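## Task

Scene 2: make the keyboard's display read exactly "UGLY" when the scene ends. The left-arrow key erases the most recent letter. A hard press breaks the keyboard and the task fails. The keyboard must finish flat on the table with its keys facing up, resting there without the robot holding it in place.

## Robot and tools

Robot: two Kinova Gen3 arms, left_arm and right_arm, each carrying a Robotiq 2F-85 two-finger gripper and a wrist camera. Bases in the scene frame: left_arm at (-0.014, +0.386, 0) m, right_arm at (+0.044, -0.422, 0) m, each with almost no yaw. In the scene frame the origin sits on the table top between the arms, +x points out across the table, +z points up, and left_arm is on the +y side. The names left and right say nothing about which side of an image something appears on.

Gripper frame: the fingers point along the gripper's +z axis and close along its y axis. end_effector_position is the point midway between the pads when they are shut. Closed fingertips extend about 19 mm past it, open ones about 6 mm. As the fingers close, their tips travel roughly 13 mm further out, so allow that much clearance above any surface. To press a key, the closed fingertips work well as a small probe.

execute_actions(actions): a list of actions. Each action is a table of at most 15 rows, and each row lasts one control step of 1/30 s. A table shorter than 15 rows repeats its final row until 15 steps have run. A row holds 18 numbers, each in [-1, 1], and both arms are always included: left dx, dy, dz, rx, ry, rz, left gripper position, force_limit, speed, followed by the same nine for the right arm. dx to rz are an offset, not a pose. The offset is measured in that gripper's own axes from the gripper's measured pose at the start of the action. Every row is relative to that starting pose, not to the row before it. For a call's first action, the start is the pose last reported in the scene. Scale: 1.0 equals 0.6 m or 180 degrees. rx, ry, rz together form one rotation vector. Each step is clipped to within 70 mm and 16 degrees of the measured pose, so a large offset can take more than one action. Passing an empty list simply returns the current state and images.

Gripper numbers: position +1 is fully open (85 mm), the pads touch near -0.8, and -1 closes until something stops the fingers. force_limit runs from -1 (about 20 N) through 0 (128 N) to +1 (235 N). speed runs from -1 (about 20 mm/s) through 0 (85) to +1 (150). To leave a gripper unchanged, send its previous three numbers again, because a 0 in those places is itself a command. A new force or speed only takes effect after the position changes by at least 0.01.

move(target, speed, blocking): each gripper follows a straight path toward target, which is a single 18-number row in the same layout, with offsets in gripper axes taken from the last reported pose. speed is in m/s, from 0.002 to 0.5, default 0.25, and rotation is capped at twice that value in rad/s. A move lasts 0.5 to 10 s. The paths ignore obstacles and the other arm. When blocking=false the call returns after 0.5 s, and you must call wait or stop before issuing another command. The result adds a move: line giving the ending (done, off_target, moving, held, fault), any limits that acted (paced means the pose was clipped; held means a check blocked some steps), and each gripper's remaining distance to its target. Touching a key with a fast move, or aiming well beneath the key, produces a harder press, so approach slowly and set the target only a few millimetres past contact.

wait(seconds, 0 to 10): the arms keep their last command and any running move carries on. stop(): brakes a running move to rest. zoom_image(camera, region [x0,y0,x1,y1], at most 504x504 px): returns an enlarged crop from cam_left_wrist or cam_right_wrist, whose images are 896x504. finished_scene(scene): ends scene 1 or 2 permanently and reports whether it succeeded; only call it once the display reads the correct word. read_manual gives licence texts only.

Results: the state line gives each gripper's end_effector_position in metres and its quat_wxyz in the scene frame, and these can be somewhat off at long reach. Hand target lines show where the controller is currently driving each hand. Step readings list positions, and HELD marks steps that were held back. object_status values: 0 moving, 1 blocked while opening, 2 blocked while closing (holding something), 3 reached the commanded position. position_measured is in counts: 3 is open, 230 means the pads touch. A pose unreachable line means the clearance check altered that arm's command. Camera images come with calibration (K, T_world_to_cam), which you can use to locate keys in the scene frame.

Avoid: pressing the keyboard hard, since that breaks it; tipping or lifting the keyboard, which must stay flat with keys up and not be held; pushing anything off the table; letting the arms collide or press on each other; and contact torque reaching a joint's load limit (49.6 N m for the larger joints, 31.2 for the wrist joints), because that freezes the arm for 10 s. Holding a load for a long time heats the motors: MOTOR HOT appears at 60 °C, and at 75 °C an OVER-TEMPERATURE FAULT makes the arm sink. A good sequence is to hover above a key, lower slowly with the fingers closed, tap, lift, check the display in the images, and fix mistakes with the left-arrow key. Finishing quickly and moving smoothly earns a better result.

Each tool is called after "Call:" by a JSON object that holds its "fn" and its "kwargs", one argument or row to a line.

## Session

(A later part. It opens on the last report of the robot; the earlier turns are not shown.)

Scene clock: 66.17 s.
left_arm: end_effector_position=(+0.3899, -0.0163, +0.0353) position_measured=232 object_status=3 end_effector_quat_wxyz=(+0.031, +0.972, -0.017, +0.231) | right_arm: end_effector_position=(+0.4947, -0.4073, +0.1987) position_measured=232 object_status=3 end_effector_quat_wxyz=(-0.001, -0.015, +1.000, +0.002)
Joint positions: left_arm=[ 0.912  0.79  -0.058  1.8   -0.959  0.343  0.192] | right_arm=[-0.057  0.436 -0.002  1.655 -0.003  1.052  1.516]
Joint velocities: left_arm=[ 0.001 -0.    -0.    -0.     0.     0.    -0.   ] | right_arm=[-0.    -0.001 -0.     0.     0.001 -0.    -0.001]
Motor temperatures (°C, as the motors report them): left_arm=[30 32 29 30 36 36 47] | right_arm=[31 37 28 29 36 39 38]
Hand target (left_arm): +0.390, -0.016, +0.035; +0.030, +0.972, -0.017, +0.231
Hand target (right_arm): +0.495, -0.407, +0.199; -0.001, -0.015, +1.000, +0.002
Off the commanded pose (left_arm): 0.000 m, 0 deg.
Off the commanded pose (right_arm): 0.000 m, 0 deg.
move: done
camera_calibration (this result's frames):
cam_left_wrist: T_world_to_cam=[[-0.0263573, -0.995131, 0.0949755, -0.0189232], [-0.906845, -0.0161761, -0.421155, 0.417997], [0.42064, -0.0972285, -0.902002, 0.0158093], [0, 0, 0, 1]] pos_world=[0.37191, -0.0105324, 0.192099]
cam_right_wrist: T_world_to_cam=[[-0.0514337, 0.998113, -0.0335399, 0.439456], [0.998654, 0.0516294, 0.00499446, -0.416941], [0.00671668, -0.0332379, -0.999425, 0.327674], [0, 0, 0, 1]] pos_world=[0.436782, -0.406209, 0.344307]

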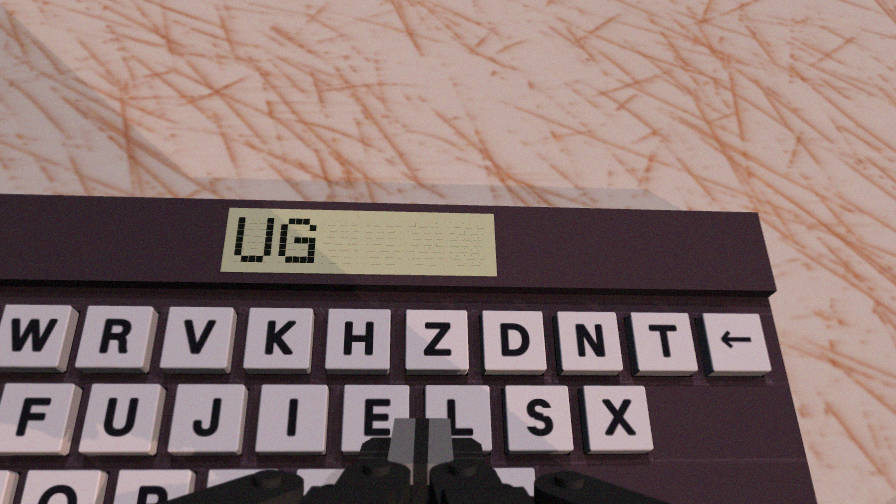

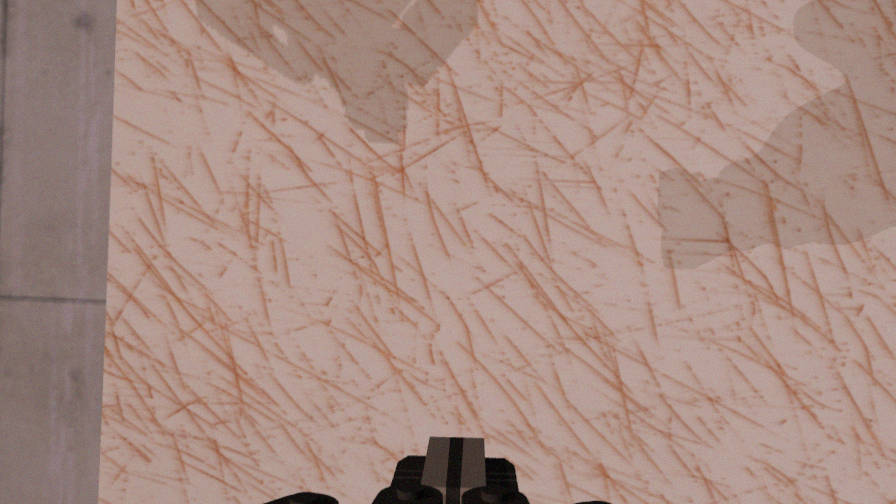

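Call:
{"fn": "move", "kwargs": {
  "target": [0.006,0.0007,-0.0119,0,0,0,-1,0,0,0,0,0,0,0,0,-1,0,0],
  "speed": 0.04
}}

Call:
{"fn": "move", "kwargs": {
  "target": [0.0308,0.0162,0.0165,0,0,0,-1,0,0,0,0,0,0,0,0,-1,0,0],
  "speed": 0.05
}}

Call:
{"fn": "move", "kwargs": {
  "target": [-0.0061,-0.0007,0.0122,0,0,0,-1,0,0,0,0,0,0,0,0,-1,0,0],
  "speed": 0.012
}}

Scene clock: 72.63 s.
left_arm: end_effector_position=(+0.3897, -0.0163, +0.0432) position_measured=232 object_status=3 end_effector_quat_wxyz=(+0.031, +0.972, -0.017, +0.231) | right_arm: end_effector_position=(+0.4947, -0.4073, +0.1987) position_measured=232 object_status=3 end_effector_quat_wxyz=(-0.001, -0.015, +1.000, +0.002)
Joint positions: left_arm=[ 0.899  0.774 -0.038  1.799 -0.947  0.364  0.171] | right_arm=[-0.057  0.436 -0.002  1.655 -0.003  1.052  1.516]
Joint velocities: left_arm=[-0.002 -0.001 -0.002  0.001  0.001  0.    -0.001] | right_arm=[-0.    -0.     0.001 -0.001  0.001 -0.    -0.001]
Motor temperatures (°C, as the motors report them): left_arm=[30 32 29 30 36 36 47] | right_arm=[31 37 28 29 36 39 38]
Hand target (left_arm): +0.390, -0.016, +0.043; +0.031, +0.972, -0.017, +0.231
Hand target (right_arm): +0.495, -0.407, +0.199; -0.001, -0.015, +1.000, +0.002
Off the commanded pose (left_arm): 0.000 m, 0 deg.
Off the commanded pose (right_arm): 0.000 m, 0 deg.
move: done
camera_calibration (this result's frames):
cam_left_wrist: T_world_to_cam=[[-0.026602, -0.995132, 0.0948937, -0.019665], [-0.906907, -0.015905, -0.42103, 0.42122], [0.420489, -0.0972601, -0.902069, 0.0230679], [0, 0, 0, 1]] pos_world=[0.371785, -0.0106262, 0.200021]
cam_right_wrist: T_world_to_cam=[[-0.0514336, 0.998113, -0.03354, 0.439456], [0.998654, 0.0516294, 0.00499618, -0.416942], [0.0067184, -0.0332378, -0.999425, 0.327673], [0, 0, 0, 1]] pos_world=[0.436782, -0.406209, 0.344307]

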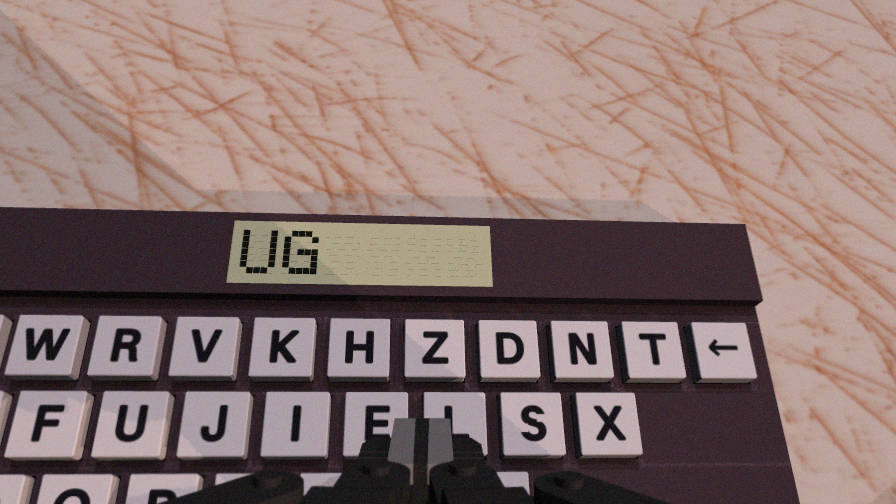

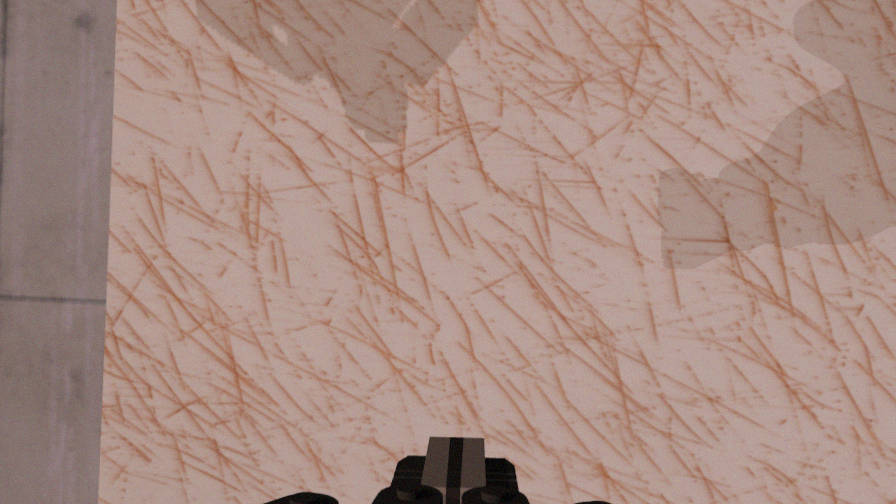

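Scene clock: 73.37 s.
left_arm: end_effector_position=(+0.4099, -0.0275, +0.0434) position_measured=232 object_status=3 end_effector_quat_wxyz=(+0.031, +0.972, -0.017, +0.231) | right_arm: end_effector_position=(+0.4947, -0.4073, +0.1987) position_measured=232 object_status=3 end_effector_quat_wxyz=(-0.001, -0.015, +1.000, +0.002)
Joint positions: left_arm=[ 0.846  0.801  0.012  1.725 -0.92   0.407  0.105] | right_arm=[-0.057  0.436 -0.002  1.655 -0.003  1.052  1.516]
Joint velocities: left_arm=[-0.005  0.003 -0.003 -0.002  0.003  0.001 -0.001] | right_arm=[-0.    -0.    -0.     0.    -0.     0.     0.001]
Motor temperatures (°C, as the motors report them): left_arm=[30 32 29 30 36 36 47] | right_arm=[31 37 28 29 36 39 38]
Hand target (left_arm): +0.410, -0.027, +0.043; +0.031, +0.972, -0.017, +0.231
Hand target (right_arm): +0.495, -0.407, +0.199; -0.001, -0.015, +1.000, +0.002
Off the commanded pose (left_arm): 0.001 m, 0 deg.
Off the commanded pose (right_arm): 0.000 m, 0 deg.
move: done
camera_calibration (this result's frames):
cam_left_wrist: T_world_to_cam=[[-0.0272542, -0.995077, 0.0952818, -0.0300061], [-0.906932, -0.0154713, -0.420992, 0.439443], [0.420394, -0.0978879, -0.902046, 0.0137164], [0, 0, 0, 1]] pos_world=[0.391961, -0.021717, 0.200234]
cam_right_wrist: T_world_to_cam=[[-0.0514335, 0.998113, -0.0335401, 0.439456], [0.998654, 0.0516293, 0.00499809, -0.416944], [0.00672031, -0.0332379, -0.999425, 0.327671], [0, 0, 0, 1]] pos_world=[0.436784, -0.406209, 0.344306]

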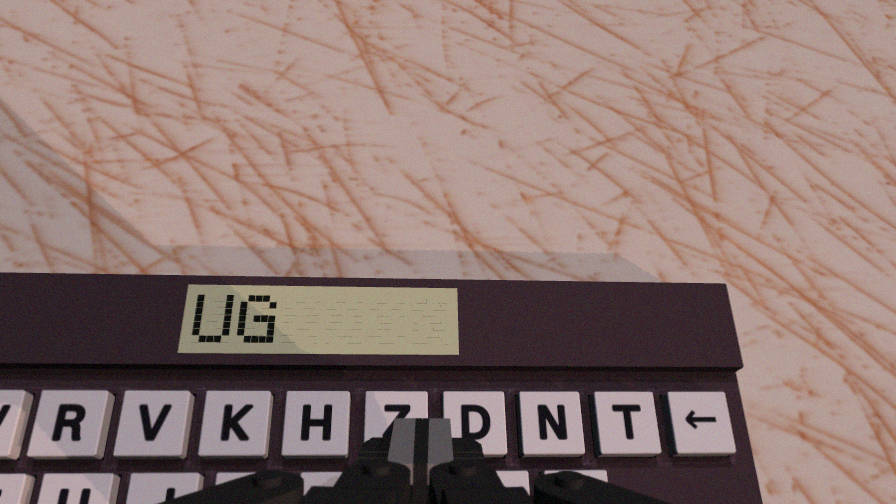

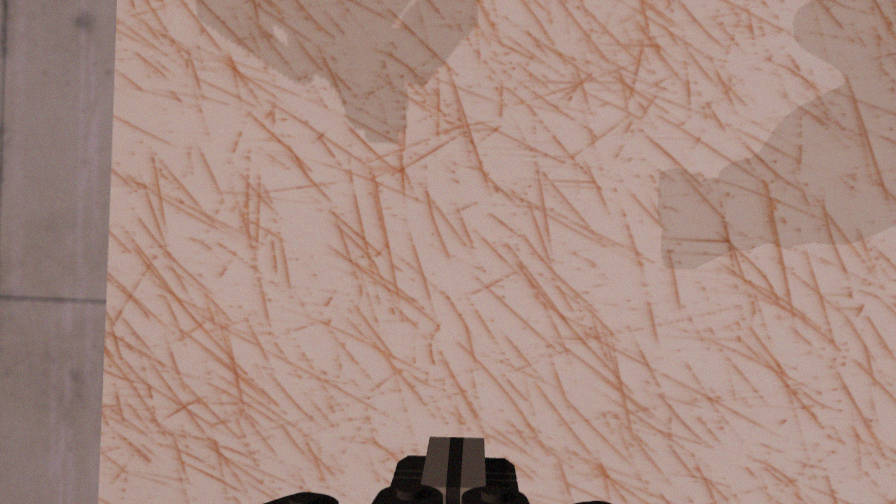

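Scene clock: 74.27 s.
left_arm: end_effector_position=(+0.4101, -0.0275, +0.0355) position_measured=232 object_status=3 end_effector_quat_wxyz=(+0.031, +0.972, -0.017, +0.232) | right_arm: end_effector_position=(+0.4947, -0.4073, +0.1987) position_measured=232 object_status=3 end_effector_quat_wxyz=(-0.001, -0.015, +1.000, +0.002)
Joint positions: left_arm=[ 0.858  0.817 -0.006  1.726 -0.931  0.387  0.124] | right_arm=[-0.057  0.436 -0.002  1.655 -0.003  1.052  1.516]
Joint velocities: left_arm=[ 0.001  0.002 -0.     0.    -0.     0.001  0.   ] | right_arm=[ 0.    -0.001  0.001  0.     0.     0.001  0.001]
Motor temperatures (°C, as the motors report them): left_arm=[30 32 29 30 36 36 47] | right_arm=[31 37 28 29 36 39 38]
Hand target (left_arm): +0.410, -0.027, +0.035; +0.031, +0.972, -0.017, +0.231
Hand target (right_arm): +0.495, -0.407, +0.199; -0.001, -0.015, +1.000, +0.002
Off the commanded pose (left_arm): 0.000 m, 0 deg.
Off the commanded pose (right_arm): 0.000 m, 0 deg.
move: done
camera_calibration (this result's frames):
cam_left_wrist: T_world_to_cam=[[-0.0271134, -0.995053, 0.0955757, -0.0293437], [-0.906749, -0.0157663, -0.421376, 0.436267], [0.420798, -0.0980881, -0.901836, 0.00630642], [0, 0, 0, 1]] pos_world=[0.392136, -0.0217017, 0.192324]
cam_right_wrist: T_world_to_cam=[[-0.0514334, 0.998113, -0.0335401, 0.439456], [0.998654, 0.0516293, 0.005, -0.416946], [0.00672222, -0.0332377, -0.999425, 0.327671], [0, 0, 0, 1]] pos_world=[0.436784, -0.406209, 0.344306]

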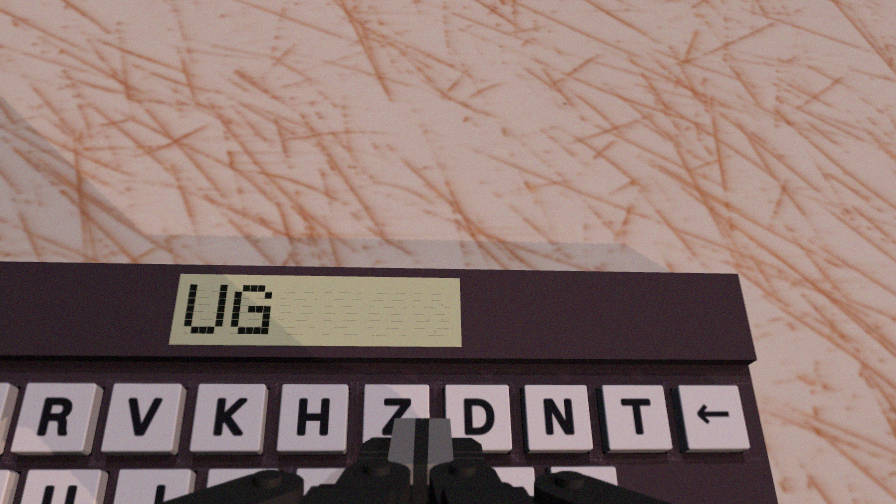

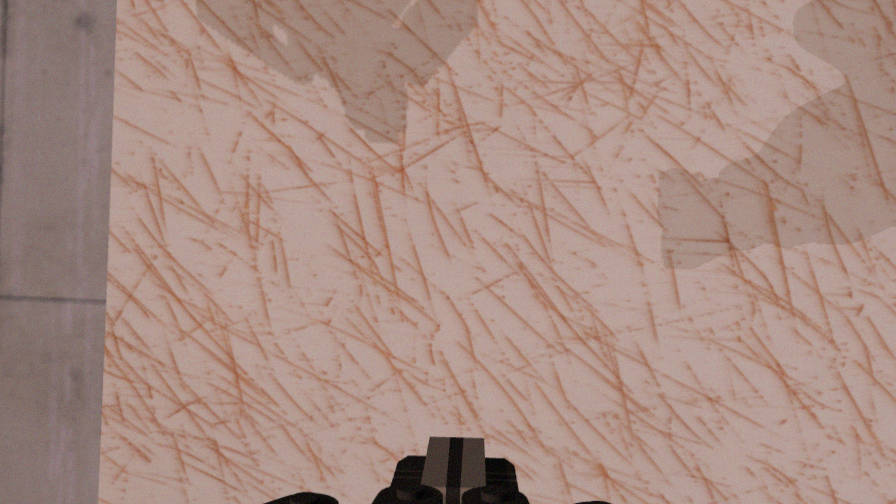

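Call:
{"fn": "move", "kwargs": {
  "target": [-0.001,-0.0001,0.0021,0,0,0,-1,0,0,0,0,0,0,0,0,-1,0,0],
  "speed": 0.01
}}

Call:
{"fn": "move", "kwargs": {
  "target": [0.006,0.0007,-0.0119,0,0,0,-1,0,0,0,0,0,0,0,0,-1,0,0],
  "speed": 0.04
}}

Call:
{"fn": "move", "kwargs": {
  "target": [-0.0302,-0.0865,-0.0202,0,0,0,-1,0,0,0,0,0,0,0,0,-1,0,0],
  "speed": 0.06
}}

Scene clock: 87.10 s.
left_arm: end_effector_position=(+0.4103, -0.0276, +0.0345) position_measured=232 object_status=3 end_effector_quat_wxyz=(+0.031, +0.972, -0.017, +0.232) | right_arm: end_effector_position=(+0.4947, -0.4073, +0.1987) position_measured=232 object_status=3 end_effector_quat_wxyz=(-0.001, -0.015, +1.000, +0.002)
Joint positions: left_arm=[ 0.859  0.819 -0.009  1.726 -0.933  0.384  0.127] | right_arm=[-0.057  0.436 -0.002  1.655 -0.003  1.052  1.516]
Joint velocities: left_arm=[-0.001  0.001 -0.    -0.001  0.001  0.001  0.001] | right_arm=[ 0.     0.002  0.    -0.    -0.     0.001  0.001]
Motor temperatures (°C, as the motors report them): left_arm=[30 32 29 30 36 36 47] | right_arm=[31 37 28 29 36 39 38]
Hand target (left_arm): +0.410, -0.028, +0.034; +0.031, +0.972, -0.017, +0.232
Hand target (right_arm): +0.495, -0.407, +0.199; -0.001, -0.015, +1.000, +0.002
Off the commanded pose (left_arm): 0.000 m, 0 deg.
Off the commanded pose (right_arm): 0.000 m, 0 deg.
move: done
camera_calibration (this result's frames):
cam_left_wrist: T_world_to_cam=[[-0.0271228, -0.995019, 0.0959263, -0.0293564], [-0.906571, -0.0159477, -0.421752, 0.435902], [0.421181, -0.0984031, -0.901623, 0.00508398], [0, 0, 0, 1]] pos_world=[0.392238, -0.0217583, 0.191242]
cam_right_wrist: T_world_to_cam=[[-0.0514335, 0.998113, -0.0335402, 0.439456], [0.998654, 0.0516295, 0.00500207, -0.416947], [0.0067243, -0.0332378, -0.999425, 0.327669], [0, 0, 0, 1]] pos_world=[0.436785, -0.406209, 0.344306]

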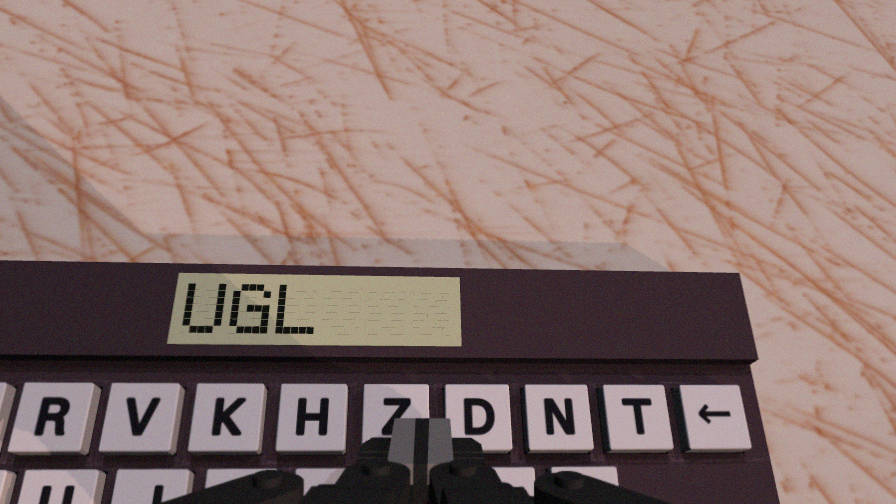

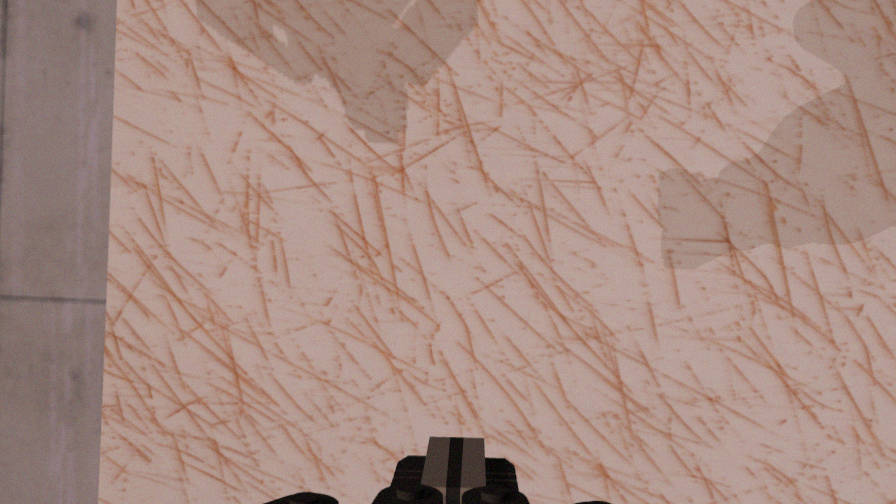

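Scene clock: 87.80 s.
left_arm: end_effector_position=(+0.4102, -0.0277, +0.0424) position_measured=232 object_status=3 end_effector_quat_wxyz=(+0.031, +0.972, -0.017, +0.232) | right_arm: end_effector_position=(+0.4947, -0.4073, +0.1987) position_measured=232 object_status=3 end_effector_quat_wxyz=(-0.001, -0.015, +1.000, +0.002)
Joint positions: left_arm=[ 0.848  0.804  0.009  1.725 -0.922  0.403  0.108] | right_arm=[-0.057  0.436 -0.002  1.655 -0.003  1.052  1.516]
Joint velocities: left_arm=[-0.002 -0.    -0.002  0.    -0.     0.001  0.   ] | right_arm=[-0.     0.    -0.    -0.    -0.    -0.002 -0.001]
Motor temperatures (°C, as the motors report them): left_arm=[30 32 29 30 36 36 47] | right_arm=[31 37 28 29 36 39 38]
Hand target (left_arm): +0.410, -0.028, +0.042; +0.031, +0.972, -0.017, +0.232
Hand target (right_arm): +0.495, -0.407, +0.199; -0.001, -0.015, +1.000, +0.002
Off the commanded pose (left_arm): 0.000 m, 0 deg.
Off the commanded pose (right_arm): 0.000 m, 0 deg.
move: done
camera_calibration (this result's frames):
cam_left_wrist: T_world_to_cam=[[-0.0273331, -0.995019, 0.0958649, -0.0301041], [-0.906627, -0.015718, -0.421641, 0.439143], [0.421047, -0.0984385, -0.901681, 0.0123407], [0, 0, 0, 1]] pos_world=[0.39212, -0.0218369, 0.199174]
cam_right_wrist: T_world_to_cam=[[-0.0514331, 0.998113, -0.0335403, 0.439456], [0.998654, 0.0516292, 0.00500412, -0.416949], [0.00672634, -0.0332377, -0.999425, 0.327668], [0, 0, 0, 1]] pos_world=[0.436786, -0.406209, 0.344306]

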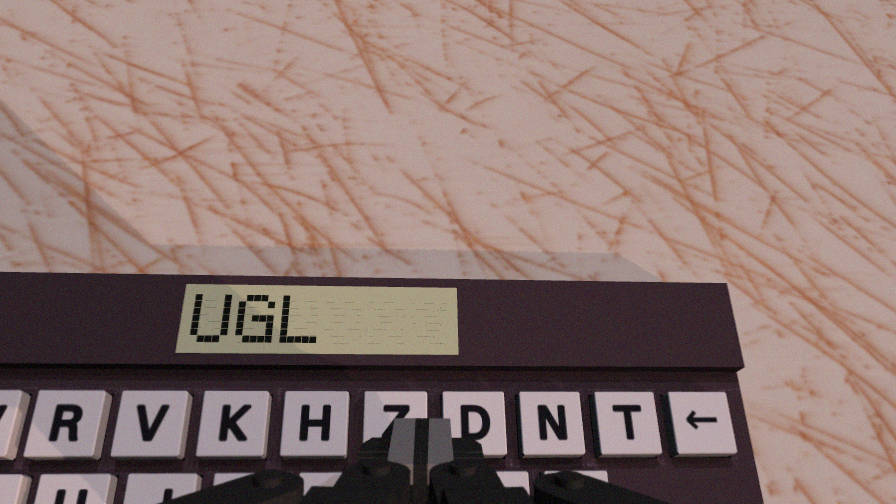

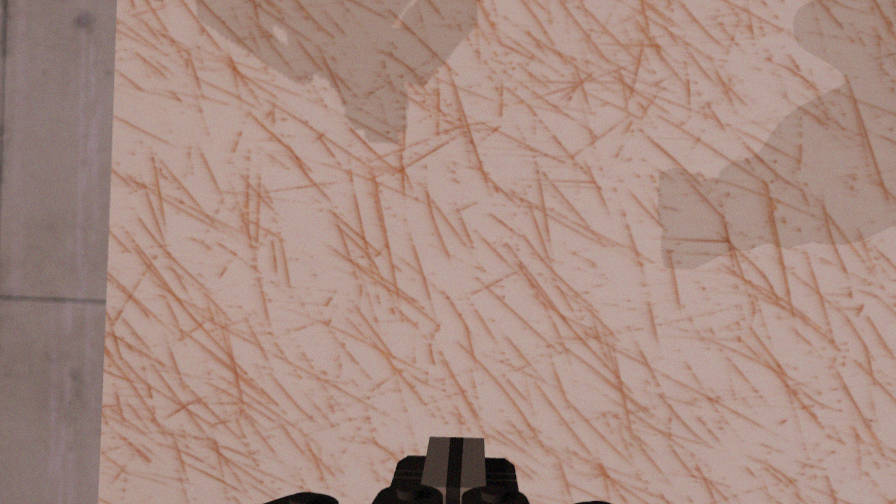

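Scene clock: 89.00 s.
left_arm: end_effector_position=(+0.3916, +0.0257, +0.0422) position_measured=232 object_status=3 end_effector_quat_wxyz=(+0.031, +0.972, -0.017, +0.232) | right_arm: end_effector_position=(+0.4947, -0.4073, +0.1987) position_measured=232 object_status=3 end_effector_quat_wxyz=(-0.001, -0.015, +1.000, +0.002)
Joint positions: left_arm=[ 0.907  0.738 -0.141  1.913 -1.017  0.243  0.218] | right_arm=[-0.057  0.436 -0.002  1.655 -0.003  1.052  1.516]
Joint velocities: left_arm=[ 0.008 -0.004  0.002  0.001 -0.003 -0.001  0.002] | right_arm=[ 0.001 -0.    -0.001  0.001  0.    -0.003 -0.001]
Motor temperatures (°C, as the motors report them): left_arm=[30 32 29 30 36 36 47] | right_arm=[31 37 28 29 36 39 38]
Hand target (left_arm): +0.391, +0.025, +0.042; +0.031, +0.972, -0.017, +0.232
Hand target (right_arm): +0.495, -0.407, +0.199; -0.001, -0.015, +1.000, +0.002
Off the commanded pose (left_arm): 0.001 m, 0 deg.
Off the commanded pose (right_arm): 0.000 m, 0 deg.
move: done
camera_calibration (this result's frames):
cam_left_wrist: T_world_to_cam=[[-0.0263438, -0.995077, 0.0955375, 0.0222329], [-0.906495, -0.0165073, -0.421893, 0.423069], [0.421393, -0.0977185, -0.901598, 0.025039], [0, 0, 0, 1]] pos_world=[0.373545, 0.031554, 0.198941]
cam_right_wrist: T_world_to_cam=[[-0.0514328, 0.998113, -0.0335404, 0.439456], [0.998654, 0.0516289, 0.00500582, -0.416951], [0.00672803, -0.0332378, -0.999425, 0.327667], [0, 0, 0, 1]] pos_world=[0.436787, -0.406209, 0.344306]

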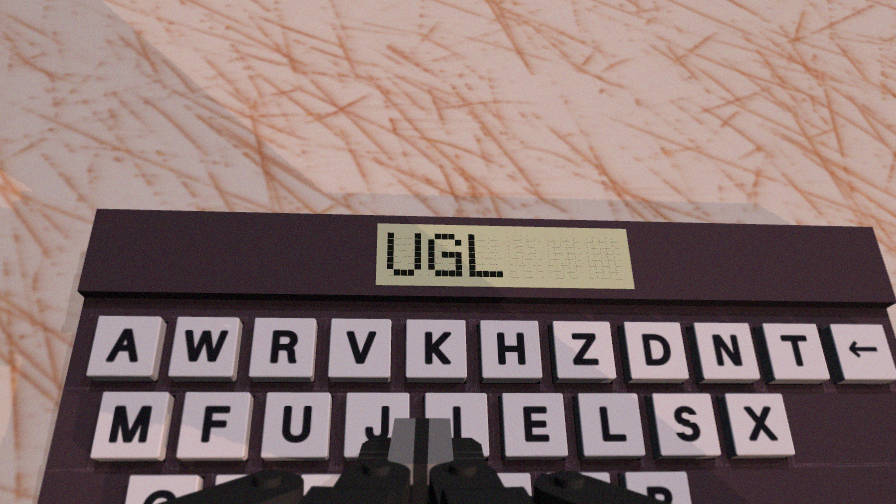

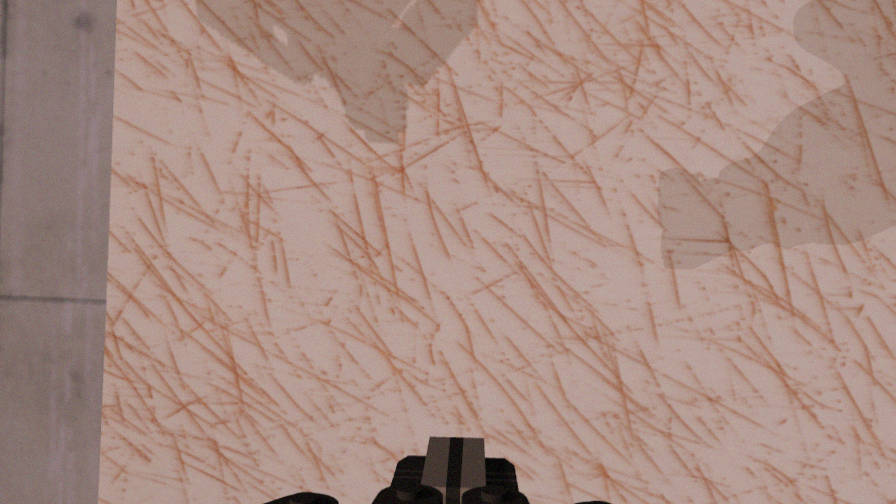

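Call:
{"fn": "move", "kwargs": {
  "target": [-0.0056,-0.0006,0.0111,0,0,0,-1,0,0,0,0,0,0,0,0,-1,0,0],
  "speed": 0.012
}}

Call:
{"fn": "move", "kwargs": {
  "target": [0.009,0.001,-0.018,0,0,0,-1,0,0,0,0,0,0,0,0,-1,0,0],
  "speed": 0.04
}}

Scene clock: 97.40 s.
left_arm: end_effector_position=(+0.3919, +0.0257, +0.0350) position_measured=232 object_status=3 end_effector_quat_wxyz=(+0.031, +0.972, -0.017, +0.232) | right_arm: end_effector_position=(+0.4947, -0.4073, +0.1987) position_measured=232 object_status=3 end_effector_quat_wxyz=(-0.001, -0.015, +1.000, +0.002)
Joint positions: left_arm=[ 0.926  0.756 -0.169  1.914 -1.028  0.218  0.241] | right_arm=[-0.057  0.436 -0.002  1.655 -0.003  1.052  1.516]
Joint velocities: left_arm=[ 0.001  0.     0.002  0.001 -0.     0.     0.001] | right_arm=[-0.    -0.001  0.    -0.    -0.    -0.001 -0.001]
Motor temperatures (°C, as the motors report them): left_arm=[30 32 29 30 36 36 47] | right_arm=[31 37 28 29 36 39 38]
Hand target (left_arm): +0.392, +0.026, +0.035; +0.031, +0.972, -0.017, +0.232
Hand target (right_arm): +0.495, -0.407, +0.199; -0.001, -0.015, +1.000, +0.002
Off the commanded pose (left_arm): 0.000 m, 0 deg.
Off the commanded pose (right_arm): 0.000 m, 0 deg.
move: done
camera_calibration (this result's frames):
cam_left_wrist: T_world_to_cam=[[-0.0261481, -0.995042, 0.0959598, 0.0227593], [-0.906281, -0.0169136, -0.422336, 0.420232], [0.421865, -0.0980098, -0.901345, 0.0182946], [0, 0, 0, 1]] pos_world=[0.373726, 0.0315471, 0.191785]
cam_right_wrist: T_world_to_cam=[[-0.0514327, 0.998113, -0.0335405, 0.439456], [0.998654, 0.0516288, 0.00500779, -0.416953], [0.00673, -0.0332378, -0.999425, 0.327666], [0, 0, 0, 1]] pos_world=[0.436788, -0.406209, 0.344305]

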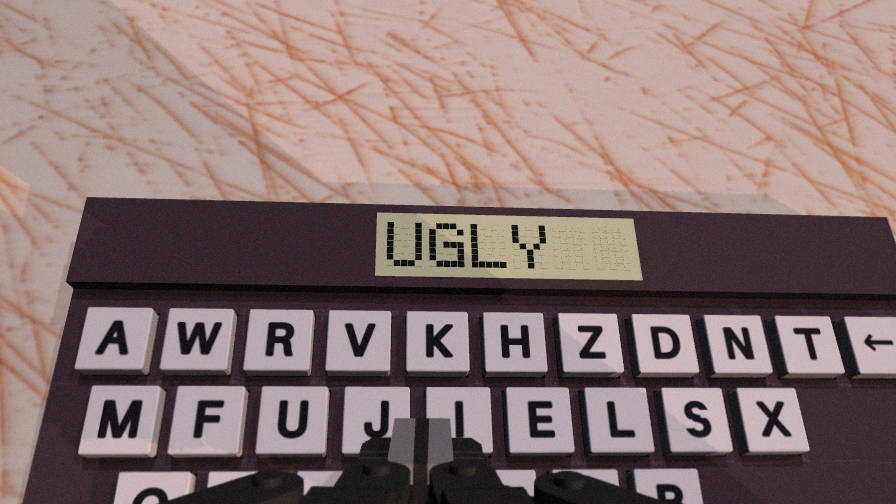

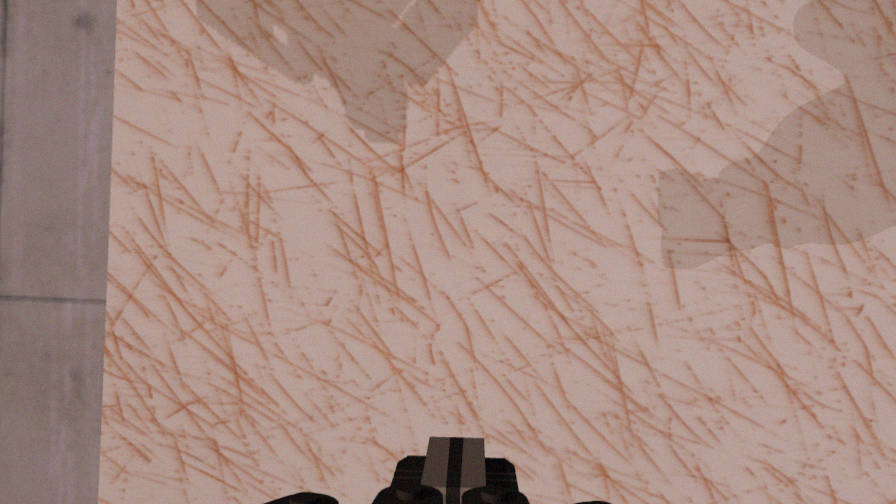

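Scene clock: 98.10 s.
left_arm: end_effector_position=(+0.3915, +0.0255, +0.0469) position_measured=232 object_status=3 end_effector_quat_wxyz=(+0.031, +0.972, -0.017, +0.232) | right_arm: end_effector_position=(+0.4947, -0.4073, +0.1987) position_measured=232 object_status=3 end_effector_quat_wxyz=(-0.001, -0.015, +1.000, +0.002)
Joint positions: left_arm=[ 0.896  0.727 -0.124  1.912 -1.009  0.258  0.204] | right_arm=[-0.057  0.436 -0.002  1.655 -0.003  1.052  1.516]
Joint velocities: left_arm=[-0.004 -0.003 -0.001  0.001  0.002  0.001 -0.002] | right_arm=[ 0.    -0.     0.     0.     0.     0.001  0.   ]
Motor temperatures (°C, as the motors report them): left_arm=[30 32 29 30 36 36 47] | right_arm=[31 37 28 29 36 39 38]
Hand target (left_arm): +0.392, +0.026, +0.047; +0.031, +0.972, -0.017, +0.232
Hand target (right_arm): +0.495, -0.407, +0.199; -0.001, -0.015, +1.000, +0.002
Off the commanded pose (left_arm): 0.000 m, 0 deg.
Off the commanded pose (right_arm): 0.000 m, 0 deg.
move: done
camera_calibration (this result's frames):
cam_left_wrist: T_world_to_cam=[[-0.0267385, -0.995042, 0.0957932, 0.0216868], [-0.906418, -0.0162757, -0.422069, 0.424955], [0.421535, -0.0981142, -0.901489, 0.0293092], [0, 0, 0, 1]] pos_world=[0.373412, 0.0313714, 0.203705]
cam_right_wrist: T_world_to_cam=[[-0.0514326, 0.998113, -0.0335407, 0.439456], [0.998654, 0.0516288, 0.00500961, -0.416954], [0.00673182, -0.0332378, -0.999425, 0.327665], [0, 0, 0, 1]] pos_world=[0.436789, -0.406209, 0.344305]

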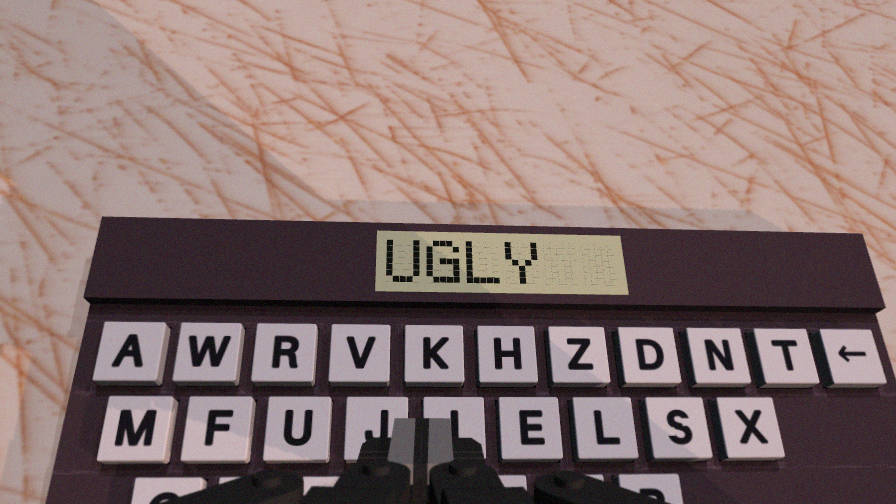

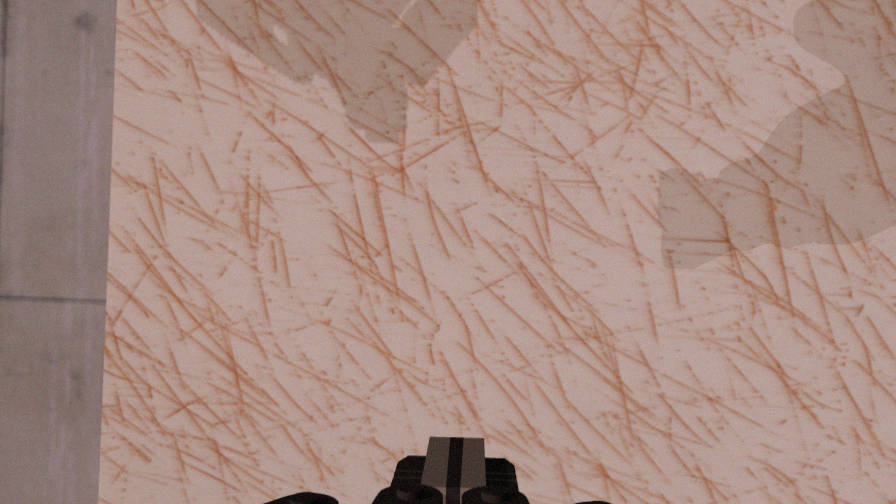

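Call:
{"fn": "finished_scene", "kwargs": {
  "scene": 2
}}

The scene is finished: the task was done.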